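# Place the power unit between the carrier's blue corner blocks

## Task

Set the power unit down onto the carrier so it sits between the blue corner blocks, then open the gripper and withdraw the arm so nothing is still touching it.

## Robot and tools

Robot: two arms, left_arm and right_arm, each ending in a parallel two-finger gripper. Everything uses a single scene frame. Its origin lies on the table surface midway between the arm bases. +z is up, +x points out across the table, and left_arm sits on the +y side. The names left and right refer to the arms, not to sides of any camera picture. A gripper's fingers extend along its own +z axis and close along its own y axis. The reported end_effector_position is the point between the finger pads, roughly 1 cm short of the tips. Printed positions may be slightly wrong, more so when an arm reaches far.

Row layout (used by both movement tools): one flat list of 16 numbers covering both arms, even if only one moves. Order: left_arm x, y, z, qw, qx, qy, qz, opening, then right_arm x, y, z, qw, qx, qy, qz, opening. x, y, z are an absolute target position in metres in the scene frame; the quaternion is an absolute target orientation, w first, in the scene frame. Opening runs from -1 (closed) to +1 (fully open, 0.094 m); it is also absolute. Optionally 12 more numbers from 0 to 1 may follow: stiffness scales for the six joints of left_arm then the six of right_arm (order as in the Joint positions line); they persist until changed.

execute_actions(actions): actions is a list of up to 15 actions; each action is a list of up to 15 rows, one row per 1/30 s control step. If fewer than 15 rows are given, the last row is repeated to fill 15 steps. An empty list changes nothing and just returns state and images. A target more than 0.6 m from a gripper's current position along any of its axes makes that action rejected for both arms; a malformed action, or a first action failing that check against the latest reported state, rejects the entire call. Each step, the controller clips the target to within 70 mm and 16 degrees of the measured pose, so distant targets need several actions. To hold orientation steady, repeat the same quaternion every row rather than copying the slightly drifted reported one.

move(target, speed, blocking): target is one 16-number row (absolute poses as above). Each gripper travels a straight line toward its pose; both paths finish together, lasting 0.5 to 10 s (cut off at 10 s). speed is the path's top speed in m/s, 0.002 to 0.5, default 0.25; rotation is capped at twice that in rad/s. Rotation takes the shorter way. The opening is applied at the start. Paths ignore obstacles and the other arm; grippers lag, stray and can overshoot speed, especially with a near-straight arm. Faster contact and targets set deeper past the contact point press harder. blocking=false returns after 0.5 s while motion continues; until a result reports its end, rows and moves are refused, so use wait or stop first. The result adds a move: line giving the ending (done, off_target, moving, held, fault) and active limits: limits=paced means a pose was clipped; limits=held means a check blocked some steps, after which the arm may surge. If only one arm is named, the other finished fine. Distances from each pose are listed too.

wait(seconds): 0 to 10; runs the scene with last commands held; returns early if a running move ends. stop(): brakes the current move to rest (needs braking room; fingers keep moving). zoom_image(camera, region): camera is cam_low, cam_left_wrist or cam_right_wrist (each 504x504); region is [x0, y0, x1, y1] in pixels from the top-left, at most 504 by 504. finished_scene(scene): ends the current scene, given its number; irreversible, and the goal must already be stable.

Result lines: a state line left_arm: … | right_arm: … with each gripper's position and quaternion; Hand target lines (the pose the controller is currently driving toward); Joint positions (last value is measured opening in metres); grip_measured on the command scale (each gripper may read up to about 1 mm off, consistently); step readings of positions, with HELD marking steps where an arm was held back; pose unreachable lines when the clearance check altered or blocked a command; FAULT and MOTOR HOT / OVER-TEMPERATURE FAULT lines. Arms tend to stop a centimetre or more short, usually low.

Gripping: to hold, command an opening below grip_measured, about 0.03 below for a firm grip, less for a light one. Pad force tops out around 50–62 N, lower for very thin parts. Parts may be tugged or pushed briefly by outside disturbances, so keep a secure grip while carrying.

Sequence: inspect with cameras, open and approach the power unit from above, lower, close, lift, carry above the carrier between the blue blocks, lower gently until seated, open, then lift clear. An arm meant to stay still should get its full last reported pose and desired opening in every call.

Avoid: knocking or placing anything off the table (failure), drops, slips, slams and heavy presses, arms colliding or pushing on each other, and long heavy holds that heat motors (90 °C pauses the arm; 100 °C makes it go limp and fall).

Each tool is called after ">>>" as a command line: name --argument value for each argument, lists and objects as JSON in quotes; but a table of rows of numbers goes row by row, as --pt "numbers of a row", without its own name.

## Session

>>> execute_actions --actions '[]'

Scene clock: 0.00 s.
left_arm: end_effector_position=(+0.1987, -0.0019, +0.3371) grip_measured=+1.000 end_effector_quat_wxyz=(-0.032, +0.012, +0.751, -0.660) | right_arm: end_effector_position=(+0.1860, -0.4610, +0.1879) grip_measured=+1.000 end_effector_quat_wxyz=(+0.336, +0.838, +0.380, +0.202)
Joint positions: left_arm=[-0.675  1.181  0.999 -0.071  1.038 -1.384  0.094] | right_arm=[-0.063  0.617  0.745 -0.938  0.301  1.989  0.094]
Joint velocities: left_arm=[-0.012 -0.017 -0.007 -0.051 -0.007  0.022  0.   ] | right_arm=[-0.007  0.007  0.002 -0.066 -0.066  0.051  0.   ]
Hand target (left_arm): +0.197, -0.001, +0.345; -0.022, +0.023, +0.746, -0.665
Hand target (right_arm): +0.182, -0.461, +0.187; +0.336, +0.838, +0.382, +0.196
Joint stiffness scale: left_arm=[1. 1. 1. 1. 1. 1.] | right_arm=[1. 1. 1. 1. 1. 1.]

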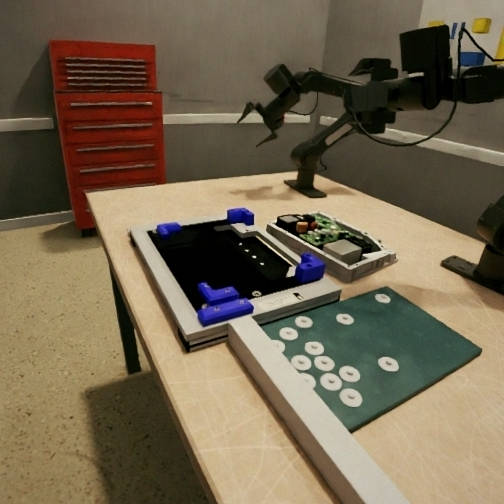

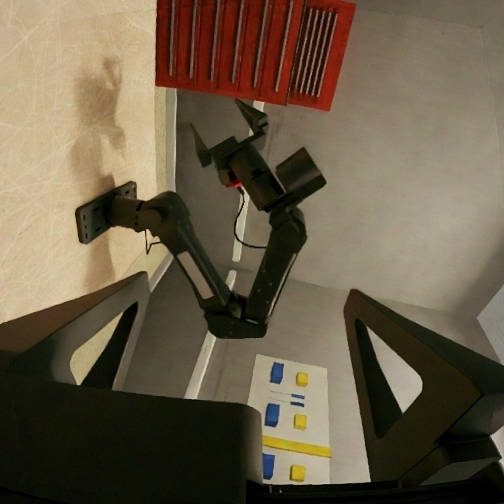

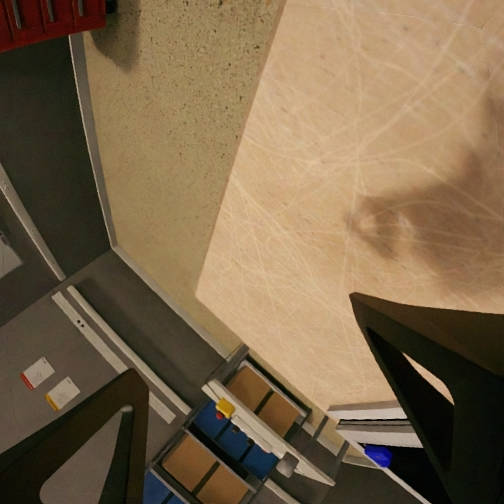

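>>> move --target '[0.2,0.05,0.4,0,0.707,0.707,0,1,0.1,-0.4,0.3,0,1,0,0,1]'

Scene clock: 10.83 s.
left_arm: end_effector_position=(+0.2053, +0.0462, +0.3816) grip_measured=+1.000 end_effector_quat_wxyz=(+0.313, +0.651, +0.688, -0.070) | right_arm: end_effector_position=(+0.1071, -0.4062, +0.2981) grip_measured=+1.000 end_effector_quat_wxyz=(+0.204, +0.900, +0.167, +0.347)
Joint positions: left_arm=[-0.994  1.557  2.209 -1.572  0.045  0.598  0.094] | right_arm=[-0.713  0.562  1.305 -1.546 -0.35   2.086  0.094]
Joint velocities: left_arm=[-0.027  0.002  0.012 -0.066 -0.11  -0.022  0.   ] | right_arm=[-0.007 -0.012 -0.007 -0.022 -0.066  0.022  0.   ]
Hand target (left_arm): +0.199, +0.051, +0.398; +0.337, +0.651, +0.677, -0.069
Hand target (right_arm): +0.102, -0.399, +0.300; +0.206, +0.898, +0.163, +0.354
Off the commanded pose (left_arm): 0.020 m, 38 deg; orientation clipped at the last step of the last action.
Off the commanded pose (right_arm): 0.010 m, 52 deg; orientation clipped at the last step of the last action.
Joint stiffness scale: left_arm=[1. 1. 1. 1. 1. 1.] | right_arm=[1. 1. 1. 1. 1. 1.]
joint sent to its limit (left arm) — the command would take joint 4 (wrist pitch) past its lower limit, so that joint was sent only as far as its limit.
joint sent to its limit (right arm) — the command would take joint 4 (wrist pitch) past its lower limit and joint 6 (wrist roll) past its upper limit, so those joints were sent only as far as their limits.
move: off_target (left_arm, right_arm); limits=paced

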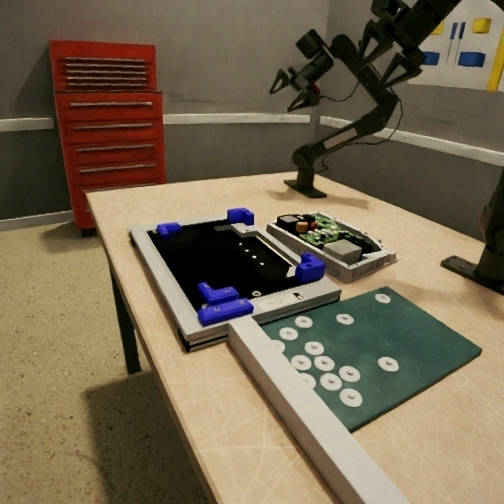

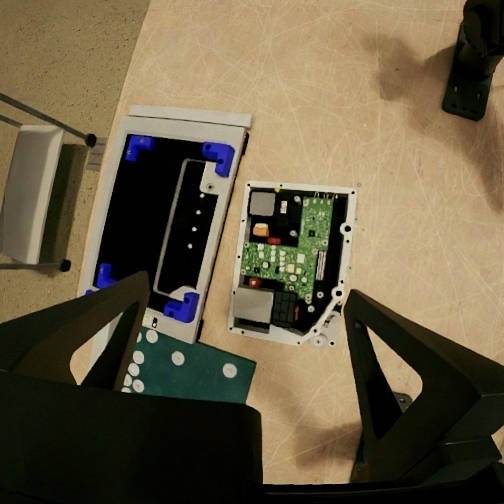

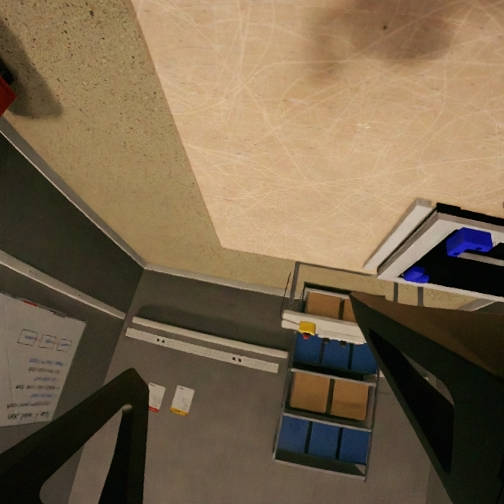

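>>> move --target '[0.3,0.0,0.25,0,0.707,0.707,0,1,0.1071,-0.4062,0.2981,0.204,0.9,0.167,0.347,1]'

Scene clock: 20.63 s.
left_arm: end_effector_position=(+0.2961, -0.0007, +0.2390) grip_measured=+1.000 end_effector_quat_wxyz=(+0.131, +0.700, +0.702, -0.008) | right_arm: end_effector_position=(+0.1079, -0.4070, +0.2992) grip_measured=+1.000 end_effector_quat_wxyz=(+0.206, +0.899, +0.168, +0.349)
Joint positions: left_arm=[-0.91   2.02   2.287 -1.575  0.008  0.749  0.094] | right_arm=[-0.713  0.562  1.305 -1.54  -0.35   2.086  0.094]
Joint velocities: left_arm=[ 0.012 -0.007  0.017 -0.022 -0.066  0.066  0.   ] | right_arm=[ 0.012  0.002  0.022  0.007 -0.037  0.051  0.   ]
Hand target (left_arm): +0.302, +0.000, +0.250; +0.149, +0.698, +0.701, -0.005
Hand target (right_arm): +0.107, -0.406, +0.298; +0.204, +0.900, +0.167, +0.347
Off the commanded pose (left_arm): 0.012 m, 15 deg.
Off the commanded pose (right_arm): 0.002 m, 0 deg.
Joint stiffness scale: left_arm=[1. 1. 1. 1. 1. 1.] | right_arm=[1. 1. 1. 1. 1. 1.]
joint sent to its limit (left arm) — the command would take joint 4 (wrist pitch) past its lower limit, so that joint was sent only as far as its limit.
move: off_target (left_arm); limits=paced

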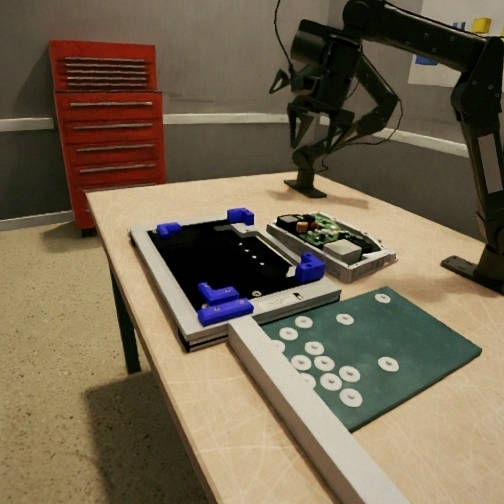

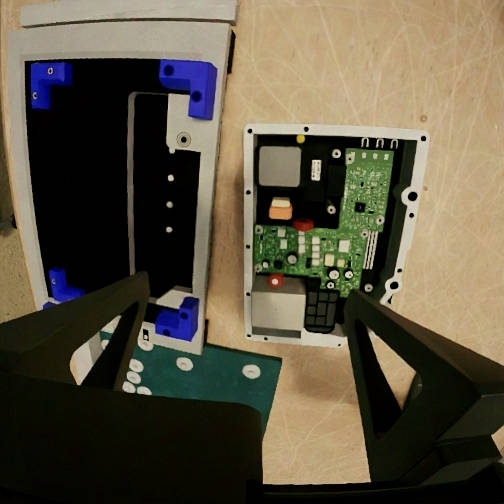

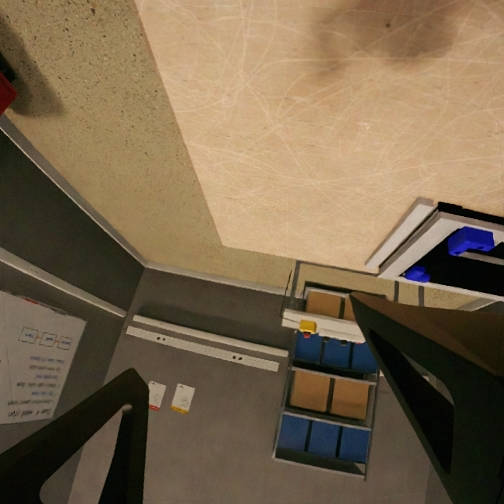

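>>> move --target '[0.28,-0.08,0.12,0,0.707,0.707,0,1,0.1071,-0.4062,0.2981,0.204,0.9,0.167,0.347,1]'

Scene clock: 26.20 s.
left_arm: end_effector_position=(+0.2809, -0.0754, +0.1074) grip_measured=+1.000 end_effector_quat_wxyz=(+0.008, +0.708, +0.706, +0.000) | right_arm: end_effector_position=(+0.1084, -0.4075, +0.2999) grip_measured=+1.000 end_effector_quat_wxyz=(+0.208, +0.898, +0.168, +0.350)
Joint positions: left_arm=[-1.047  2.431  2.452 -1.575 -0.003  0.62   0.094] | right_arm=[-0.713  0.562  1.305 -1.535 -0.35   2.086  0.094]
Joint velocities: left_arm=[-0.002 -0.012  0.002  0.037 -0.007 -0.037  0.   ] | right_arm=[-0.007 -0.002 -0.017  0.007 -0.051 -0.022  0.   ]
Hand target (left_arm): +0.282, -0.081, +0.120; +0.027, +0.706, +0.707, -0.006
Hand target (right_arm): +0.107, -0.406, +0.298; +0.204, +0.900, +0.167, +0.347
Off the commanded pose (left_arm): 0.013 m, 1 deg.
Off the commanded pose (right_arm): 0.003 m, 1 deg.
Joint stiffness scale: left_arm=[1. 1. 1. 1. 1. 1.] | right_arm=[1. 1. 1. 1. 1. 1.]
joint sent to its limit (left arm) — the command would take joint 4 (wrist pitch) past its lower limit, so that joint was sent only as far as its limit.
move: off_target (left_arm)

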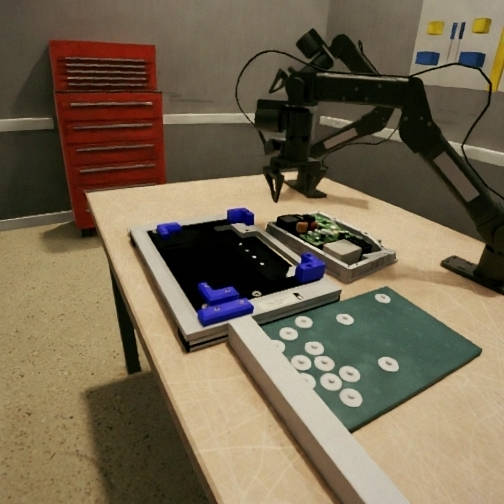

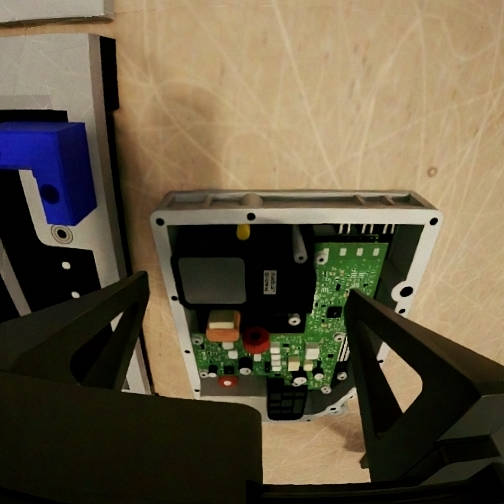

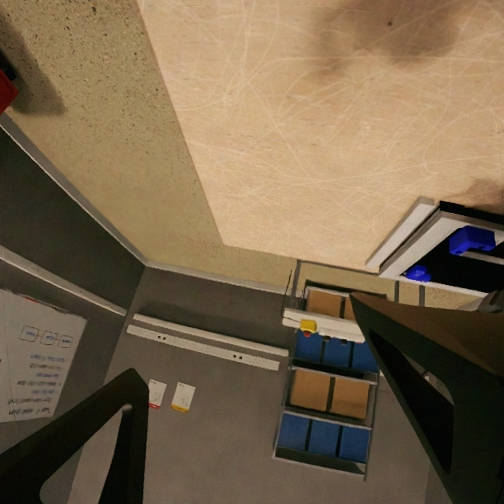

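>>> move --target '[0.28,-0.03,0.08,0,0.707,0.707,0,1,0.1071,-0.4062,0.2981,0.204,0.9,0.167,0.347,1]'

Scene clock: 41.90 s.
left_arm: end_effector_position=(+0.2790, -0.0309, +0.0728) grip_measured=+1.000 end_effector_quat_wxyz=(-0.012, +0.706, +0.708, +0.004) | right_arm: end_effector_position=(+0.1088, -0.4080, +0.3005) grip_measured=+1.000 end_effector_quat_wxyz=(+0.209, +0.897, +0.168, +0.351)
Joint positions: left_arm=[-0.992  2.247  1.994 -1.342 -0.005  0.667  0.094] | right_arm=[-0.713  0.562  1.305 -1.532 -0.35   2.086  0.094]
Joint velocities: left_arm=[0.002 0.012 0.012 0.066 0.051 0.081 0.   ] | right_arm=[-0.002 -0.007 -0.002  0.007 -0.022  0.022  0.   ]
Hand target (left_arm): +0.280, -0.031, +0.080; -0.000, +0.707, +0.707, +0.000
Hand target (right_arm): +0.107, -0.406, +0.298; +0.204, +0.900, +0.167, +0.347
Off the commanded pose (left_arm): 0.007 m, 1 deg.
Off the commanded pose (right_arm): 0.003 m, 1 deg.
Joint stiffness scale: left_arm=[1. 1. 1. 1. 1. 1.] | right_arm=[1. 1. 1. 1. 1. 1.]
move: done

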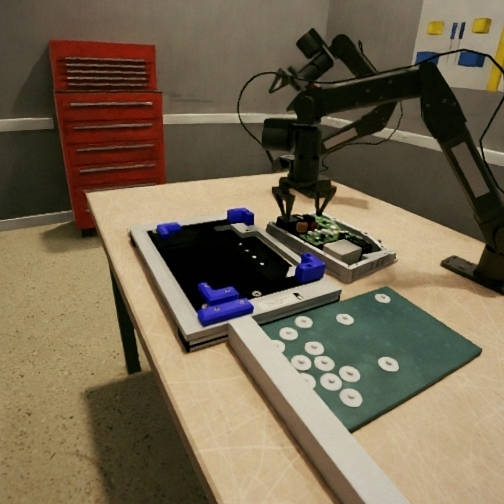

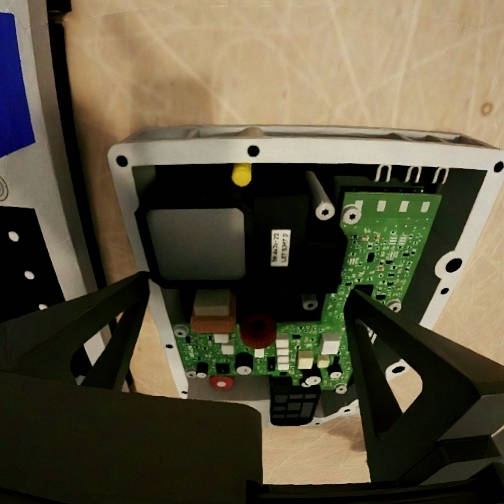

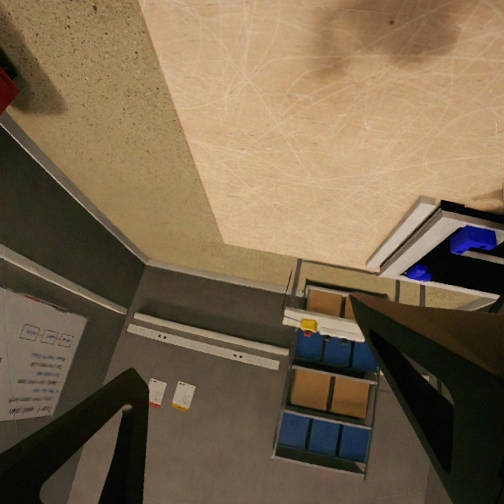

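>>> move --target '[0.322,0.01,0.075,0,0.707,0.707,0,-0.3,0.1071,-0.4062,0.2981,0.204,0.9,0.167,0.347,1]'

Scene clock: 51.97 s.
left_arm: end_effector_position=(+0.3074, -0.0007, +0.0678) grip_measured=-0.298 end_effector_quat_wxyz=(-0.016, +0.709, +0.704, -0.021) | right_arm: end_effector_position=(+0.1092, -0.4084, +0.3011) grip_measured=+1.000 end_effector_quat_wxyz=(+0.210, +0.896, +0.168, +0.352)
Joint positions: left_arm=[-0.876  2.239  1.96  -1.324  0.042  0.795  0.033] | right_arm=[-0.713  0.562  1.305 -1.528 -0.35   2.086  0.094]
Joint velocities: left_arm=[ 0.002 -0.002  0.022  0.022  0.007  0.051 -0.   ] | right_arm=[ 0.002 -0.002 -0.022 -0.037 -0.007  0.007  0.   ]
Hand target (left_arm): +0.321, +0.011, +0.075; -0.001, +0.707, +0.708, +0.001
Hand target (right_arm): +0.107, -0.406, +0.298; +0.204, +0.900, +0.167, +0.347
Off the commanded pose (left_arm): 0.019 m, 3 deg.
Off the commanded pose (right_arm): 0.004 m, 1 deg.
Joint stiffness scale: left_arm=[1. 1. 1. 1. 1. 1.] | right_arm=[1. 1. 1. 1. 1. 1.]
move: off_target (left_arm)

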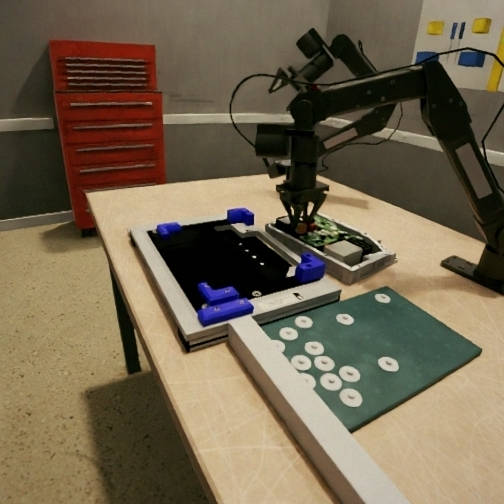

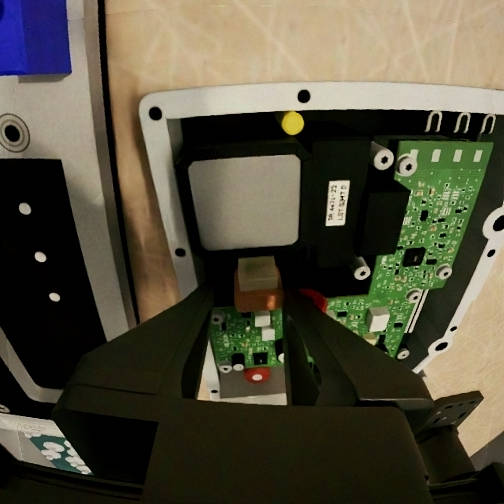

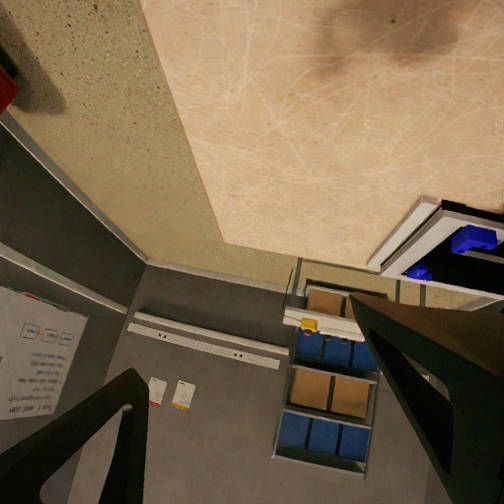

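>>> move --target '[0.352,0.01,0.075,0,0.707,0.707,0,-0.3,0.1071,-0.4062,0.2981,0.204,0.9,0.167,0.347,1]' --speed 0.1

Scene clock: 57.53 s.
left_arm: end_effector_position=(+0.3227, +0.0065, +0.0678) grip_measured=-0.298 end_effector_quat_wxyz=(-0.033, +0.710, +0.703, -0.032) | right_arm: end_effector_position=(+0.1095, -0.4087, +0.3015) grip_measured=+1.000 end_effector_quat_wxyz=(+0.211, +0.896, +0.168, +0.352)
Joint positions: left_arm=[-0.832  2.312  2.079 -1.407  0.06   0.842  0.033] | right_arm=[-0.713  0.562  1.305 -1.526 -0.35   2.086  0.094]
Joint velocities: left_arm=[-0.002 -0.007  0.002 -0.022 -0.037  0.007 -0.001] | right_arm=[-0.007  0.012 -0.002 -0.081  0.037 -0.022  0.   ]
Hand target (left_arm): +0.351, +0.012, +0.076; +0.000, +0.706, +0.708, +0.001
Hand target (right_arm): +0.107, -0.406, +0.298; +0.204, +0.900, +0.167, +0.347
Off the commanded pose (left_arm): 0.030 m, 5 deg.
Off the commanded pose (right_arm): 0.005 m, 1 deg.
Joint stiffness scale: left_arm=[1. 1. 1. 1. 1. 1.] | right_arm=[1. 1. 1. 1. 1. 1.]
move: off_target (left_arm)

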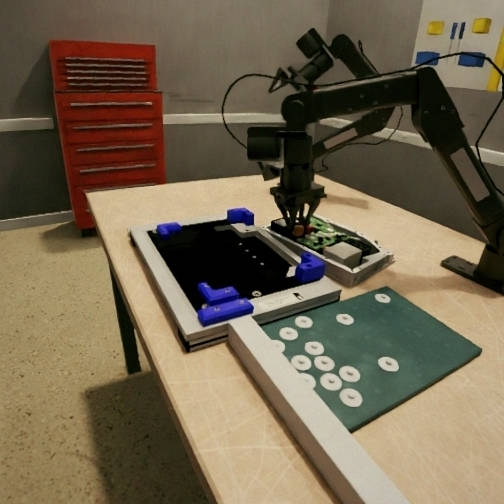

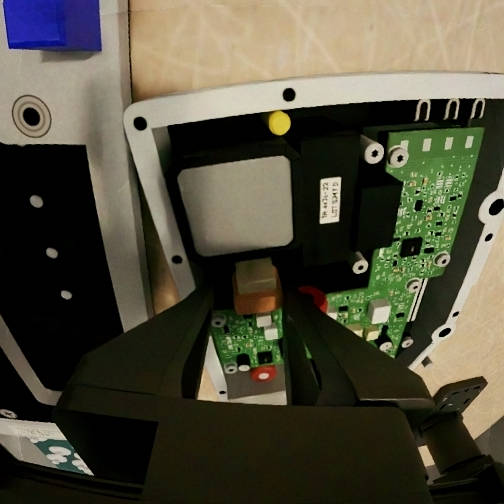

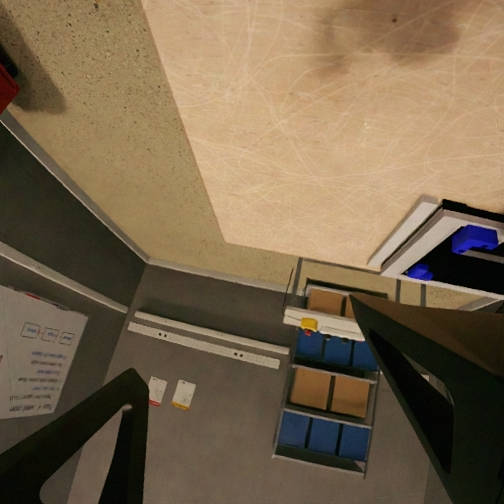

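>>> move --target '[0.318,0.006,0.055,0,0.707,0.707,0,-0.2,0.1071,-0.4062,0.2981,0.204,0.9,0.167,0.347,1]' --speed 0.05

>>> move --target '[0.318,0.006,0.055,0,0.707,0.707,0,-1,0.1071,-0.4062,0.2981,0.204,0.9,0.167,0.347,1]'

>>> move --target '[0.318,0.006,0.13,0,0.707,0.707,0,-1,0.1071,-0.4062,0.2981,0.204,0.9,0.167,0.347,1]' --speed 0.08

Scene clock: 67.40 s.
left_arm: end_effector_position=(+0.3236, +0.0009, +0.0588) grip_measured=-0.201 end_effector_quat_wxyz=(+0.009, +0.705, +0.709, -0.009) | right_arm: end_effector_position=(+0.1098, -0.4091, +0.3020) grip_measured=+1.000 end_effector_quat_wxyz=(+0.213, +0.895, +0.169, +0.353)
Joint positions: left_arm=[-0.857  2.231  1.912 -1.233  0.019  0.801  0.038] | right_arm=[-0.713  0.562  1.305 -1.522 -0.35   2.086  0.094]
Joint velocities: left_arm=[-0.012  0.007  0.027 -0.022  0.095 -0.007 -0.001] | right_arm=[-0.007 -0.007 -0.007  0.007 -0.066 -0.007  0.   ]
Hand target (left_arm): +0.318, +0.006, +0.055; -0.001, +0.707, +0.707, -0.000
Hand target (right_arm): +0.107, -0.406, +0.298; +0.204, +0.900, +0.167, +0.348
Off the commanded pose (left_arm): 0.009 m, 2 deg.
Off the commanded pose (right_arm): 0.006 m, 1 deg.
Joint stiffness scale: left_arm=[1. 1. 1. 1. 1. 1.] | right_arm=[1. 1. 1. 1. 1. 1.]
move: done

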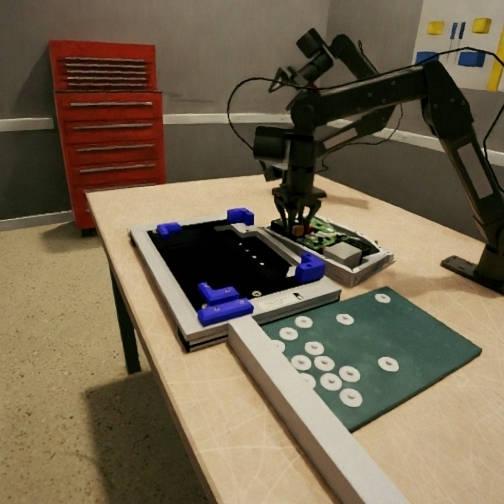

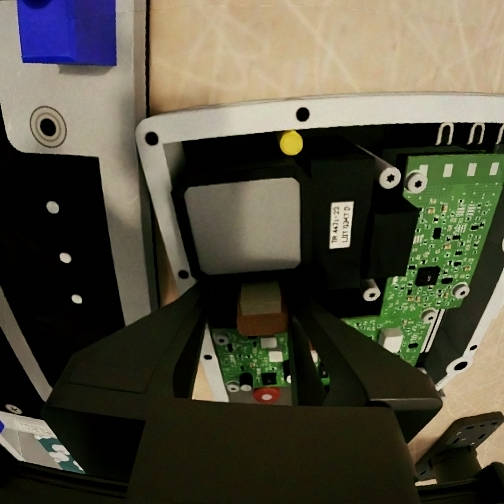

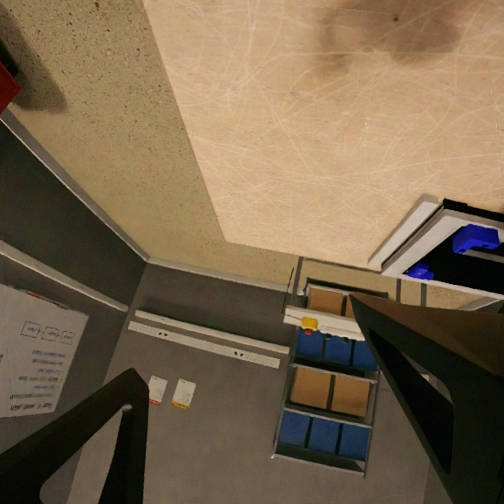

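Scene clock: 68.10 s.
left_arm: end_effector_position=(+0.3172, +0.0013, +0.0583) grip_measured=-0.526 end_effector_quat_wxyz=(-0.000, +0.704, +0.710, -0.013) | right_arm: end_effector_position=(+0.1101, -0.4094, +0.3024) grip_measured=+1.000 end_effector_quat_wxyz=(+0.213, +0.895, +0.169, +0.354)
Joint positions: left_arm=[-0.863  2.231  1.91  -1.25   0.026  0.792  0.022] | right_arm=[-0.713  0.562  1.305 -1.52  -0.35   2.086  0.094]
Joint velocities: left_arm=[ 0.007  0.002  0.007 -0.037 -0.051  0.037 -0.   ] | right_arm=[-0.007 -0.007 -0.007 -0.037  0.022 -0.037  0.   ]
Hand target (left_arm): +0.318, +0.006, +0.055; -0.001, +0.707, +0.707, -0.000
Hand target (right_arm): +0.107, -0.406, +0.298; +0.204, +0.900, +0.167, +0.347
Off the commanded pose (left_arm): 0.006 m, 2 deg.
Off the commanded pose (right_arm): 0.006 m, 1 deg.
Joint stiffness scale: left_arm=[1. 1. 1. 1. 1. 1.] | right_arm=[1. 1. 1. 1. 1. 1.]
move: done

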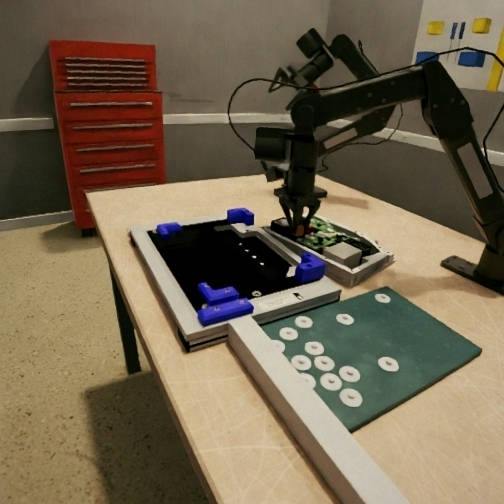

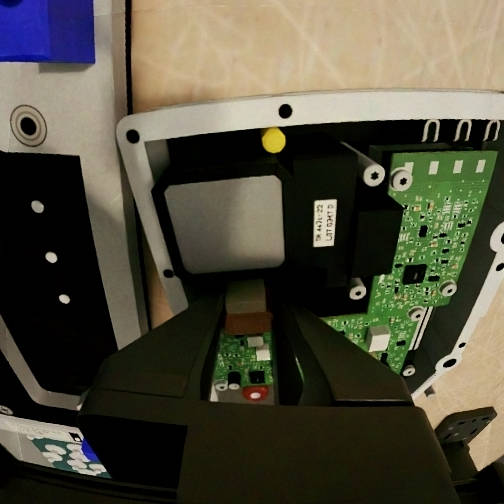

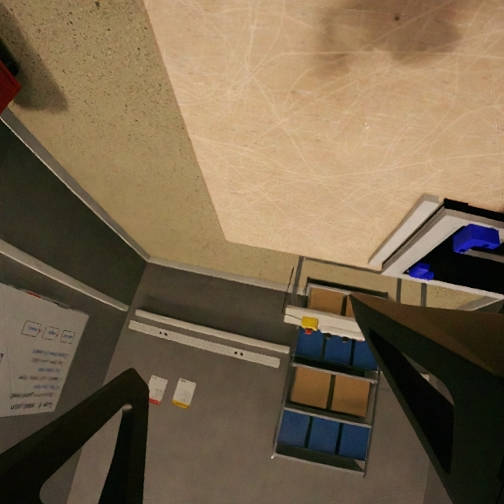

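Scene clock: 69.40 s.
left_arm: end_effector_position=(+0.3190, +0.0018, +0.0793) grip_measured=-0.526 end_effector_quat_wxyz=(-0.021, +0.710, +0.704, -0.004) | right_arm: end_effector_position=(+0.1101, -0.4094, +0.3024) grip_measured=+1.000 end_effector_quat_wxyz=(+0.214, +0.895, +0.169, +0.354)
Joint positions: left_arm=[-0.867  2.281  2.076 -1.407  0.008  0.805  0.022] | right_arm=[-0.713  0.562  1.305 -1.52  -0.35   2.086  0.094]
Joint velocities: left_arm=[ 0.007  0.032  0.032 -0.066 -0.066 -0.007  0.   ] | right_arm=[-0.007 -0.017 -0.012  0.037  0.007 -0.022  0.   ]
Hand target (left_arm): +0.316, +0.008, +0.127; +0.003, +0.707, +0.707, -0.000
Hand target (right_arm): +0.107, -0.406, +0.298; +0.204, +0.900, +0.167, +0.348
Off the commanded pose (left_arm): 0.051 m, 2 deg.
Off the commanded pose (right_arm): 0.006 m, 1 deg.
Joint stiffness scale: left_arm=[1. 1. 1. 1. 1. 1.] | right_arm=[1. 1. 1. 1. 1. 1.]
move: off_target (left_arm)

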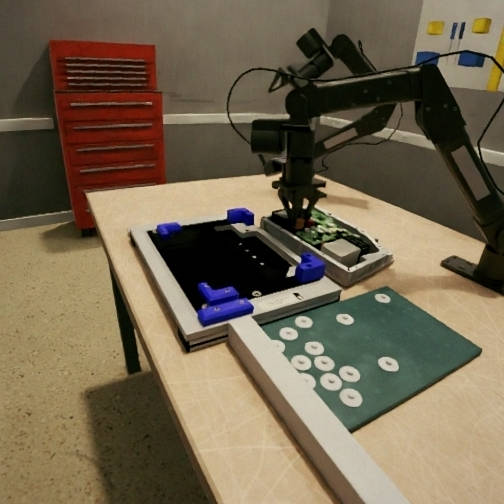

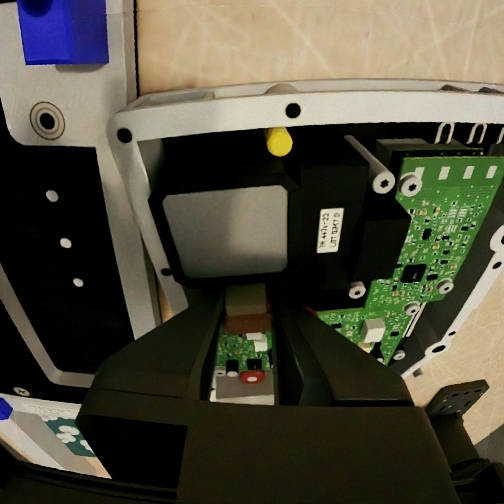

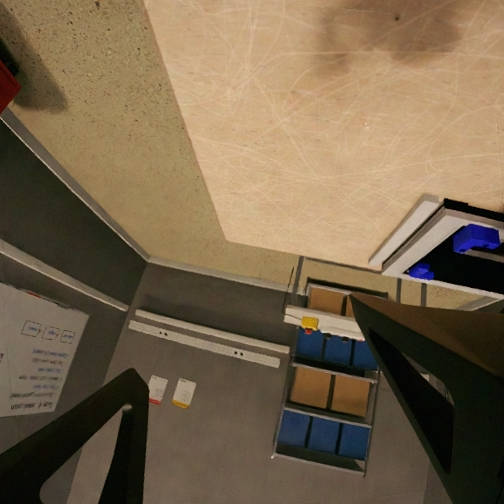

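>>> move --target '[0.318,0.006,0.055,0,0.707,0.707,0,-1,0.2,-0.12,0.13,0,0.707,0.707,0,-0.2]' --speed 0.15

Scene clock: 88.43 s.
left_arm: end_effector_position=(+0.3199, -0.0022, +0.0586) grip_measured=-0.526 end_effector_quat_wxyz=(+0.008, +0.711, +0.703, -0.006) | right_arm: end_effector_position=(+0.2031, -0.1223, +0.1320) grip_measured=-0.198 end_effector_quat_wxyz=(-0.087, +0.606, +0.790, +0.016)
Joint positions: left_arm=[-0.871  2.232  1.913 -1.236  0.011  0.804  0.022] | right_arm=[ 0.891  1.769  1.53  -1.324 -0.178  2.084  0.038]
Joint velocities: left_arm=[ 0.007  0.002  0.002 -0.081 -0.051 -0.007  0.001] | right_arm=[-0.012 -0.002 -0.002 -0.095  0.007 -0.095  0.001]
Hand target (left_arm): +0.318, +0.006, +0.055; -0.000, +0.707, +0.707, -0.000
Hand target (right_arm): +0.202, -0.123, +0.131; -0.083, +0.606, +0.791, +0.003
Off the commanded pose (left_arm): 0.009 m, 1 deg.
Off the commanded pose (right_arm): 0.004 m, 18 deg; orientation clipped at the last step of the last action.
Joint stiffness scale: left_arm=[1. 1. 1. 1. 1. 1.] | right_arm=[1. 1. 1. 1. 1. 1.]
joint sent to its limit (right arm) — the command would take joint 6 (wrist roll) past its upper limit, so that joint was sent only as far as its limit.
move: off_target (right_arm); limits=paced

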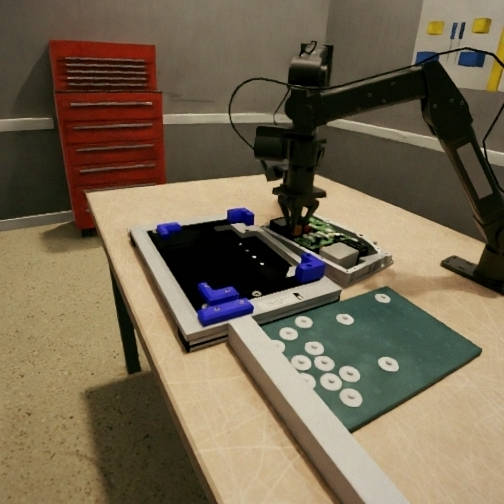

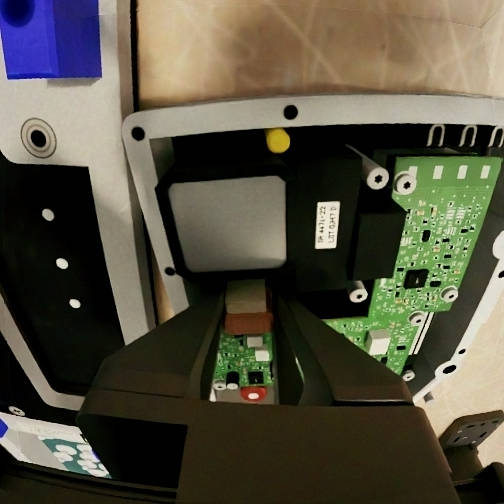

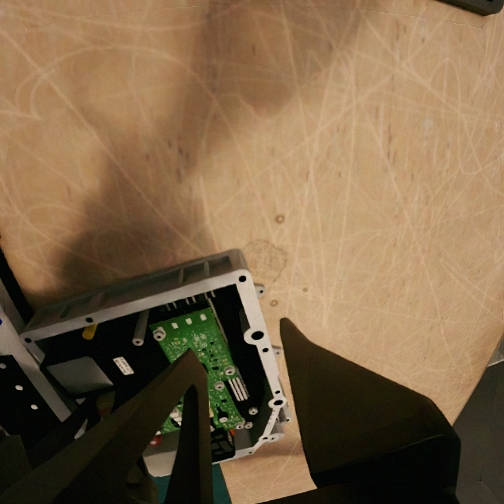

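>>> move --target '[0.318,0.006,0.055,0,0.707,0.707,0,-1,0.245,-0.11,0.1,0,1,0,0,-0.2]' --speed 0.15

Scene clock: 105.87 s.
left_arm: end_effector_position=(+0.3198, -0.0023, +0.0586) grip_measured=-0.526 end_effector_quat_wxyz=(+0.008, +0.711, +0.703, -0.006) | right_arm: end_effector_position=(+0.2316, -0.1142, +0.1111) grip_measured=-0.198 end_effector_quat_wxyz=(-0.248, +0.671, +0.699, +0.004)
Joint positions: left_arm=[-0.871  2.232  1.913 -1.236  0.012  0.804  0.022] | right_arm=[ 0.7    1.946  1.598 -1.335 -0.49   2.084  0.038]
Joint velocities: left_arm=[ 0.012 -0.017 -0.012 -0.037  0.022 -0.037  0.   ] | right_arm=[-0.012 -0.017 -0.007  0.022 -0.037  0.007  0.   ]
Hand target (left_arm): +0.318, +0.006, +0.055; -0.000, +0.707, +0.707, -0.000
Hand target (right_arm): +0.231, -0.114, +0.111; -0.248, +0.671, +0.699, +0.004
Off the commanded pose (left_arm): 0.009 m, 1 deg.
Off the commanded pose (right_arm): 0.018 m, 96 deg; orientation clipped at the last step of the last action.
Joint stiffness scale: left_arm=[1. 1. 1. 1. 1. 1.] | right_arm=[1. 1. 1. 1. 1. 1.]
move: held (left_arm, right_arm); limits=paced,held; held on 65 of 192 steps (right_arm, left_arm), including the last (right_arm, left_arm)
pose unreachable (left arm): on one or more control steps of this call, first in action 0 (counted from 0), this arm could not follow its commanded pose, so it was not sent that pose on those steps. On the call's last step it was still not sent that pose. It may still have moved: this result reports where it is.
cause: the commanded pose would bring a part of the arm too close to another arm (this arm's wrist (the part past joint 4) and the other arm's wrist (the part past joint 4), along the way the arms are being sent).
pose unreachable (right arm): on one or more control steps of this call, first in action 0 (counted from 0), this arm could not follow its commanded pose, so it was not sent that pose on those steps. On the call's last step it was still not sent that pose. It may still have moved: this result reports where it is.
cause: the commanded pose would bring a part of the arm too close to another arm (this arm's wrist (the part past joint 4) and the other arm's wrist (the part past joint 4)).

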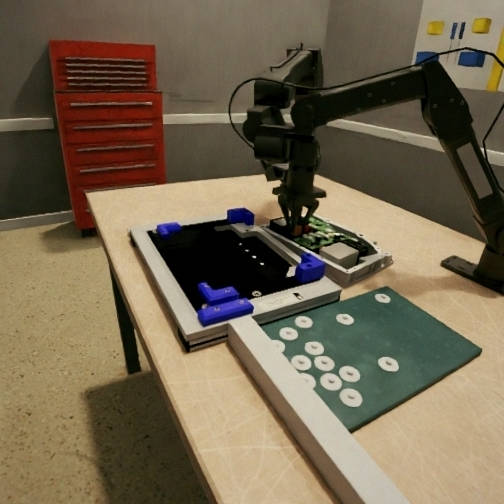

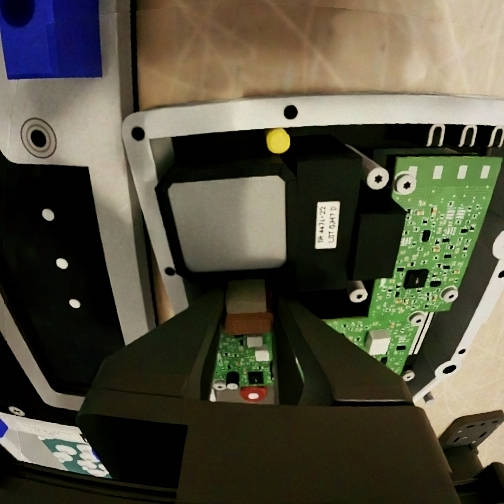

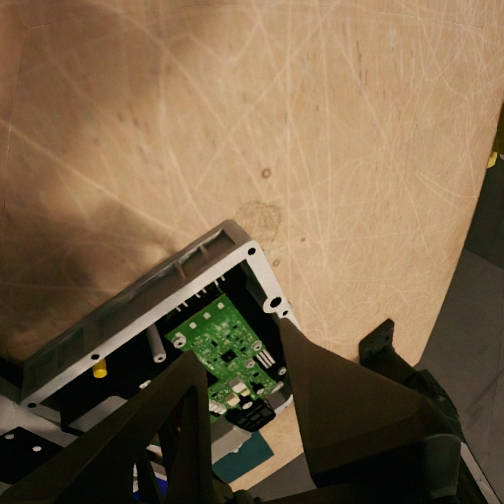

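>>> move --target '[0.318,0.0,0.12,0,0.707,0.707,0,1,0.2,-0.25,0.15,0,0,1,0,-0.2]' --speed 0.15

>>> move --target '[0.28,0.1,0.12,0,0,1,0,-0.2,0.28,-0.1,0.12,0,0,1,0,-0.2]' --speed 0.15

Scene clock: 120.50 s.
left_arm: end_effector_position=(+0.3174, +0.0074, +0.1185) grip_measured=+1.000 end_effector_quat_wxyz=(-0.003, +0.706, +0.708, +0.003) | right_arm: end_effector_position=(+0.1964, -0.2435, +0.1474) grip_measured=-0.198 end_effector_quat_wxyz=(-0.011, -0.002, +1.000, +0.003)
Joint positions: left_arm=[-0.866  2.228  2.145 -1.493 -0.005  0.795  0.094] | right_arm=[ 0.669  1.47   1.288 -1.404 -0.015  0.548  0.038]
Joint velocities: left_arm=[ 0.002  0.007  0.022 -0.022 -0.007  0.037  0.   ] | right_arm=[-0.002 -0.022 -0.022  0.051 -0.081 -0.081 -0.   ]
Hand target (left_arm): +0.317, +0.001, +0.120; +0.000, +0.707, +0.707, +0.000
Hand target (right_arm): +0.198, -0.249, +0.148; -0.001, -0.001, +1.000, -0.001
Off the commanded pose (left_arm): 0.008 m, 0 deg.
Off the commanded pose (right_arm): 0.008 m, 1 deg.
Joint stiffness scale: left_arm=[1. 1. 1. 1. 1. 1.] | right_arm=[1. 1. 1. 1. 1. 1.]
move: done; limits=held; held on 4 of 174 steps (left_arm)
pose unreachable (left arm): on one or more control steps of this call, first in action 0 (counted from 0), this arm could not follow its commanded pose, so it was not sent that pose on those steps. It may still have moved: this result reports where it is.
cause: the commanded pose would bring a part of the arm too close to another arm (this arm's wrist (the part past joint 4) and the other arm's wrist (the part past joint 4)).

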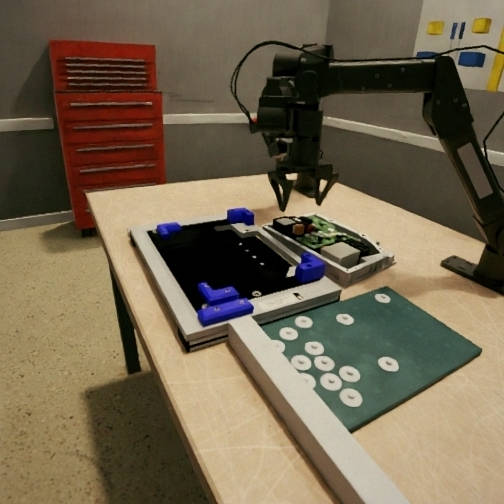

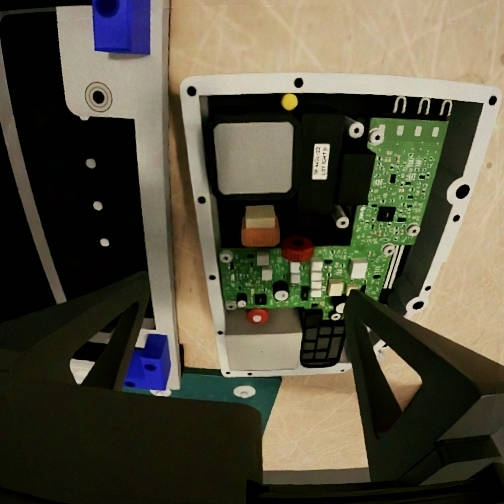

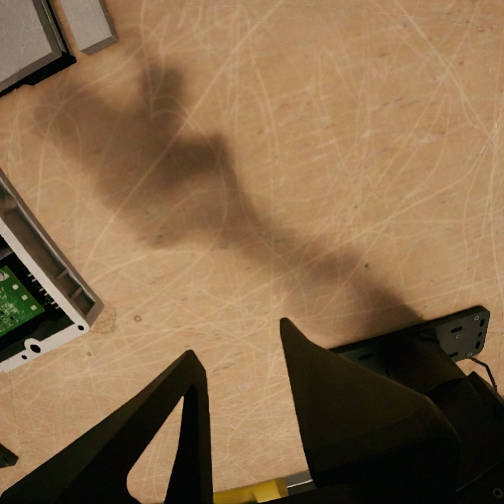

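Scene clock: 126.17 s.
left_arm: end_effector_position=(+0.2775, +0.0964, +0.1133) grip_measured=-0.198 end_effector_quat_wxyz=(-0.010, +0.011, +1.000, +0.010) | right_arm: end_effector_position=(+0.2826, -0.1030, +0.1223) grip_measured=-0.198 end_effector_quat_wxyz=(-0.001, +0.002, +1.000, +0.009)
Joint positions: left_arm=[-0.76   1.859  1.579 -1.318 -0.004 -0.646  0.038] | right_arm=[ 0.858  2.052  1.883 -1.391 -0.015  0.744  0.038]
Joint velocities: left_arm=[-0.007 -0.007  0.002  0.081 -0.081 -0.066 -0.001] | right_arm=[ 0.007  0.007  0.012 -0.051  0.051 -0.037  0.   ]
Hand target (left_arm): +0.279, +0.099, +0.119; +0.000, +0.000, +1.000, +0.000
Hand target (right_arm): +0.282, -0.102, +0.121; -0.001, -0.000, +1.000, -0.000
Off the commanded pose (left_arm): 0.008 m, 2 deg.
Off the commanded pose (right_arm): 0.005 m, 1 deg.
Joint stiffness scale: left_arm=[1. 1. 1. 1. 1. 1.] | right_arm=[1. 1. 1. 1. 1. 1.]
move: done

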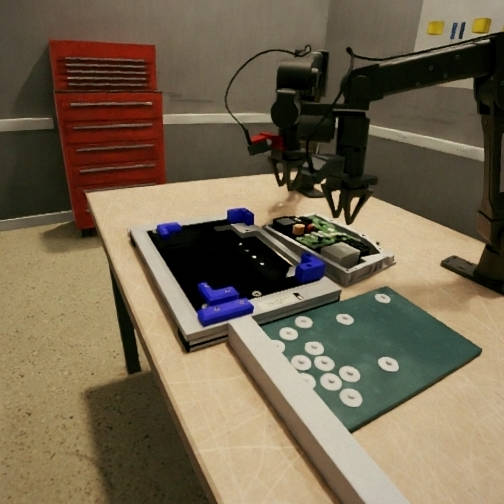

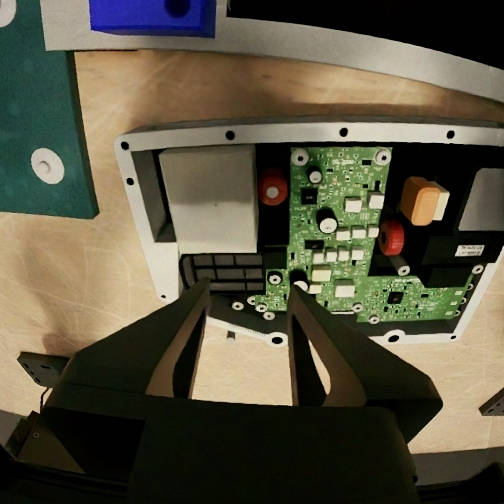

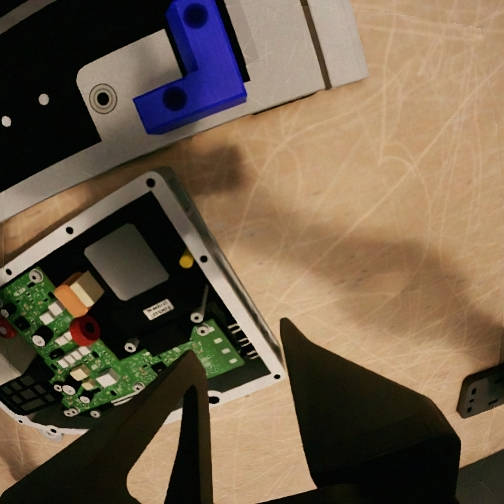

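>>> move --target '[0.3,0.1,0.085,0,0,1,0,0.2,0.28,-0.1,0.085,0,0,1,0,0.2]' --speed 0.1

Scene clock: 140.80 s.
left_arm: end_effector_position=(+0.2988, +0.0985, +0.0885) grip_measured=+0.199 end_effector_quat_wxyz=(+0.001, +0.000, +1.000, +0.002) | right_arm: end_effector_position=(+0.2819, -0.0998, +0.0925) grip_measured=+0.198 end_effector_quat_wxyz=(+0.001, +0.001, +1.000, +0.011)
Joint positions: left_arm=[-0.718  1.902  1.538 -1.206 -0.004 -0.625  0.056] | right_arm=[ 0.866  2.052  1.765 -1.268 -0.015  0.751  0.056]
Joint velocities: left_arm=[ 0.002  0.012 -0.002  0.037 -0.081 -0.022  0.   ] | right_arm=[ 0.007 -0.002 -0.007 -0.081 -0.007 -0.007 -0.001]
Hand target (left_arm): +0.300, +0.100, +0.085; +0.000, +0.000, +1.000, +0.000
Hand target (right_arm): +0.280, -0.100, +0.085; -0.000, -0.000, +1.000, -0.000
Off the commanded pose (left_arm): 0.004 m, 0 deg.
Off the commanded pose (right_arm): 0.008 m, 1 deg.
Joint stiffness scale: left_arm=[1. 1. 1. 1. 1. 1.] | right_arm=[1. 1. 1. 1. 1. 1.]
move: done

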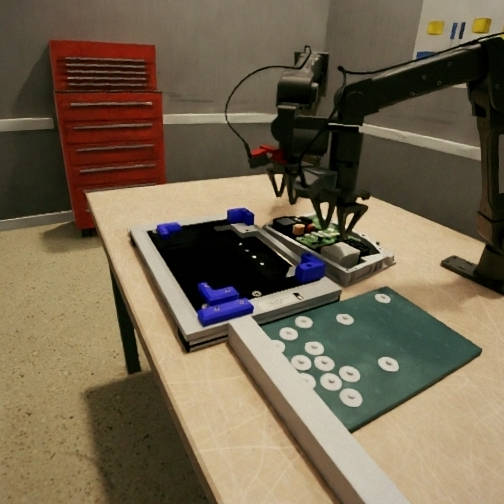

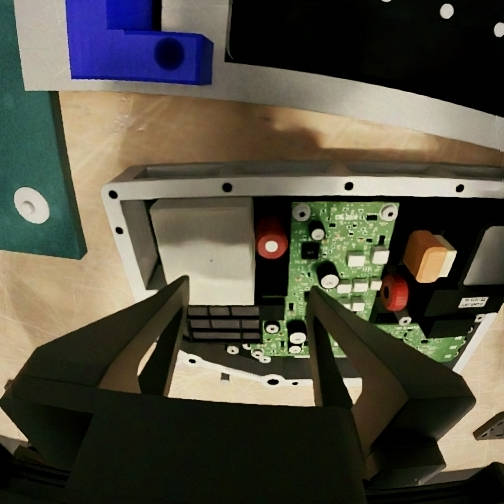

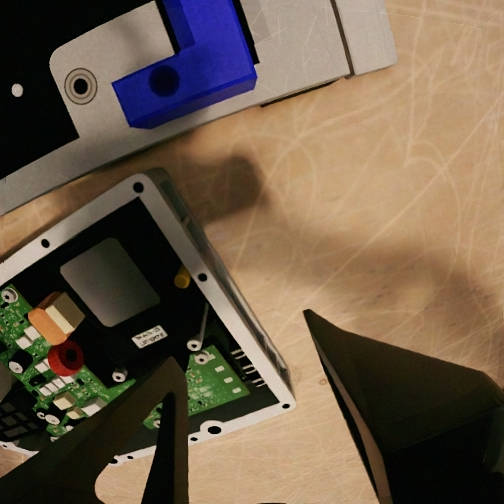

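>>> move --target '[0.3,0.165,0.085,0,0,1,0,0.2,0.3,-0.1,0.07,0,0,1,0,0.2]' --speed 0.1

Scene clock: 147.73 s.
left_arm: end_effector_position=(+0.2983, +0.1637, +0.0794) grip_measured=+0.199 end_effector_quat_wxyz=(-0.012, -0.002, +1.000, +0.008) | right_arm: end_effector_position=(+0.2915, -0.0991, +0.0712) grip_measured=+0.198 end_effector_quat_wxyz=(-0.008, -0.001, +1.000, +0.003)
Joint positions: left_arm=[-0.554  1.805  1.375 -1.168 -0.003 -0.465  0.056] | right_arm=[ 0.851  2.115  1.776 -1.24  -0.015  0.731  0.056]
Joint velocities: left_arm=[-0.012 -0.007 -0.007 -0.037 -0.007  0.007 -0.001] | right_arm=[-0.002  0.007 -0.002  0.007  0.007  0.007  0.   ]
Hand target (left_arm): +0.299, +0.165, +0.085; +0.001, -0.000, +1.000, +0.001
Hand target (right_arm): +0.300, -0.100, +0.070; +0.000, +0.000, +1.000, +0.000
Off the commanded pose (left_arm): 0.006 m, 2 deg.
Off the commanded pose (right_arm): 0.009 m, 1 deg.
Joint stiffness scale: left_arm=[1. 1. 1. 1. 1. 1.] | right_arm=[1. 1. 1. 1. 1. 1.]
move: done

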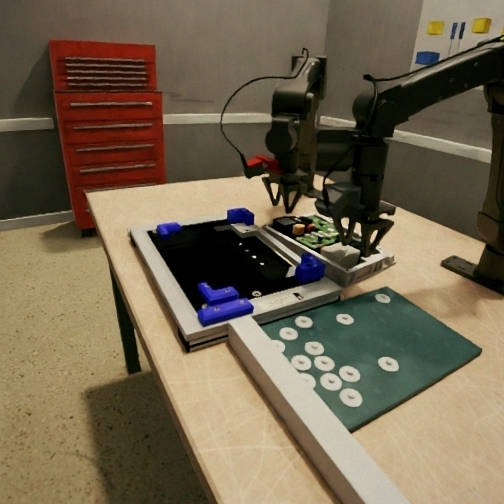

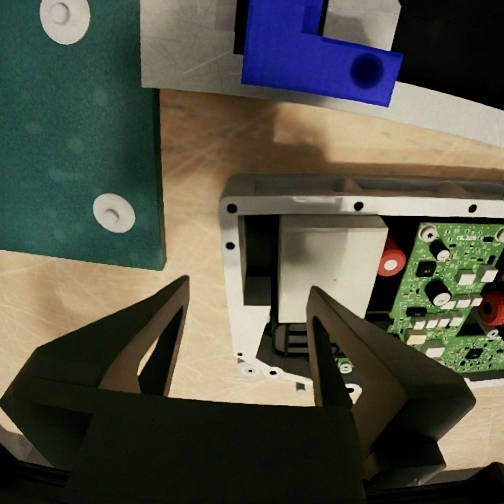

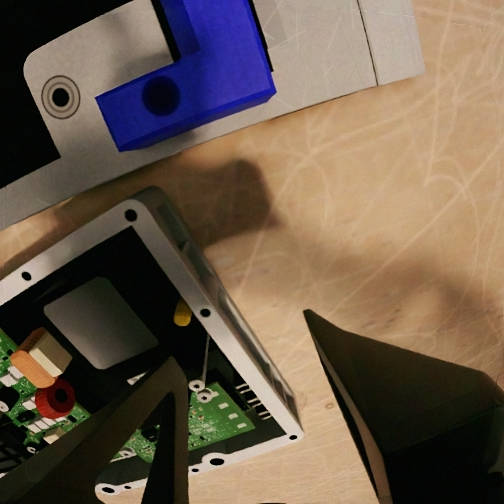

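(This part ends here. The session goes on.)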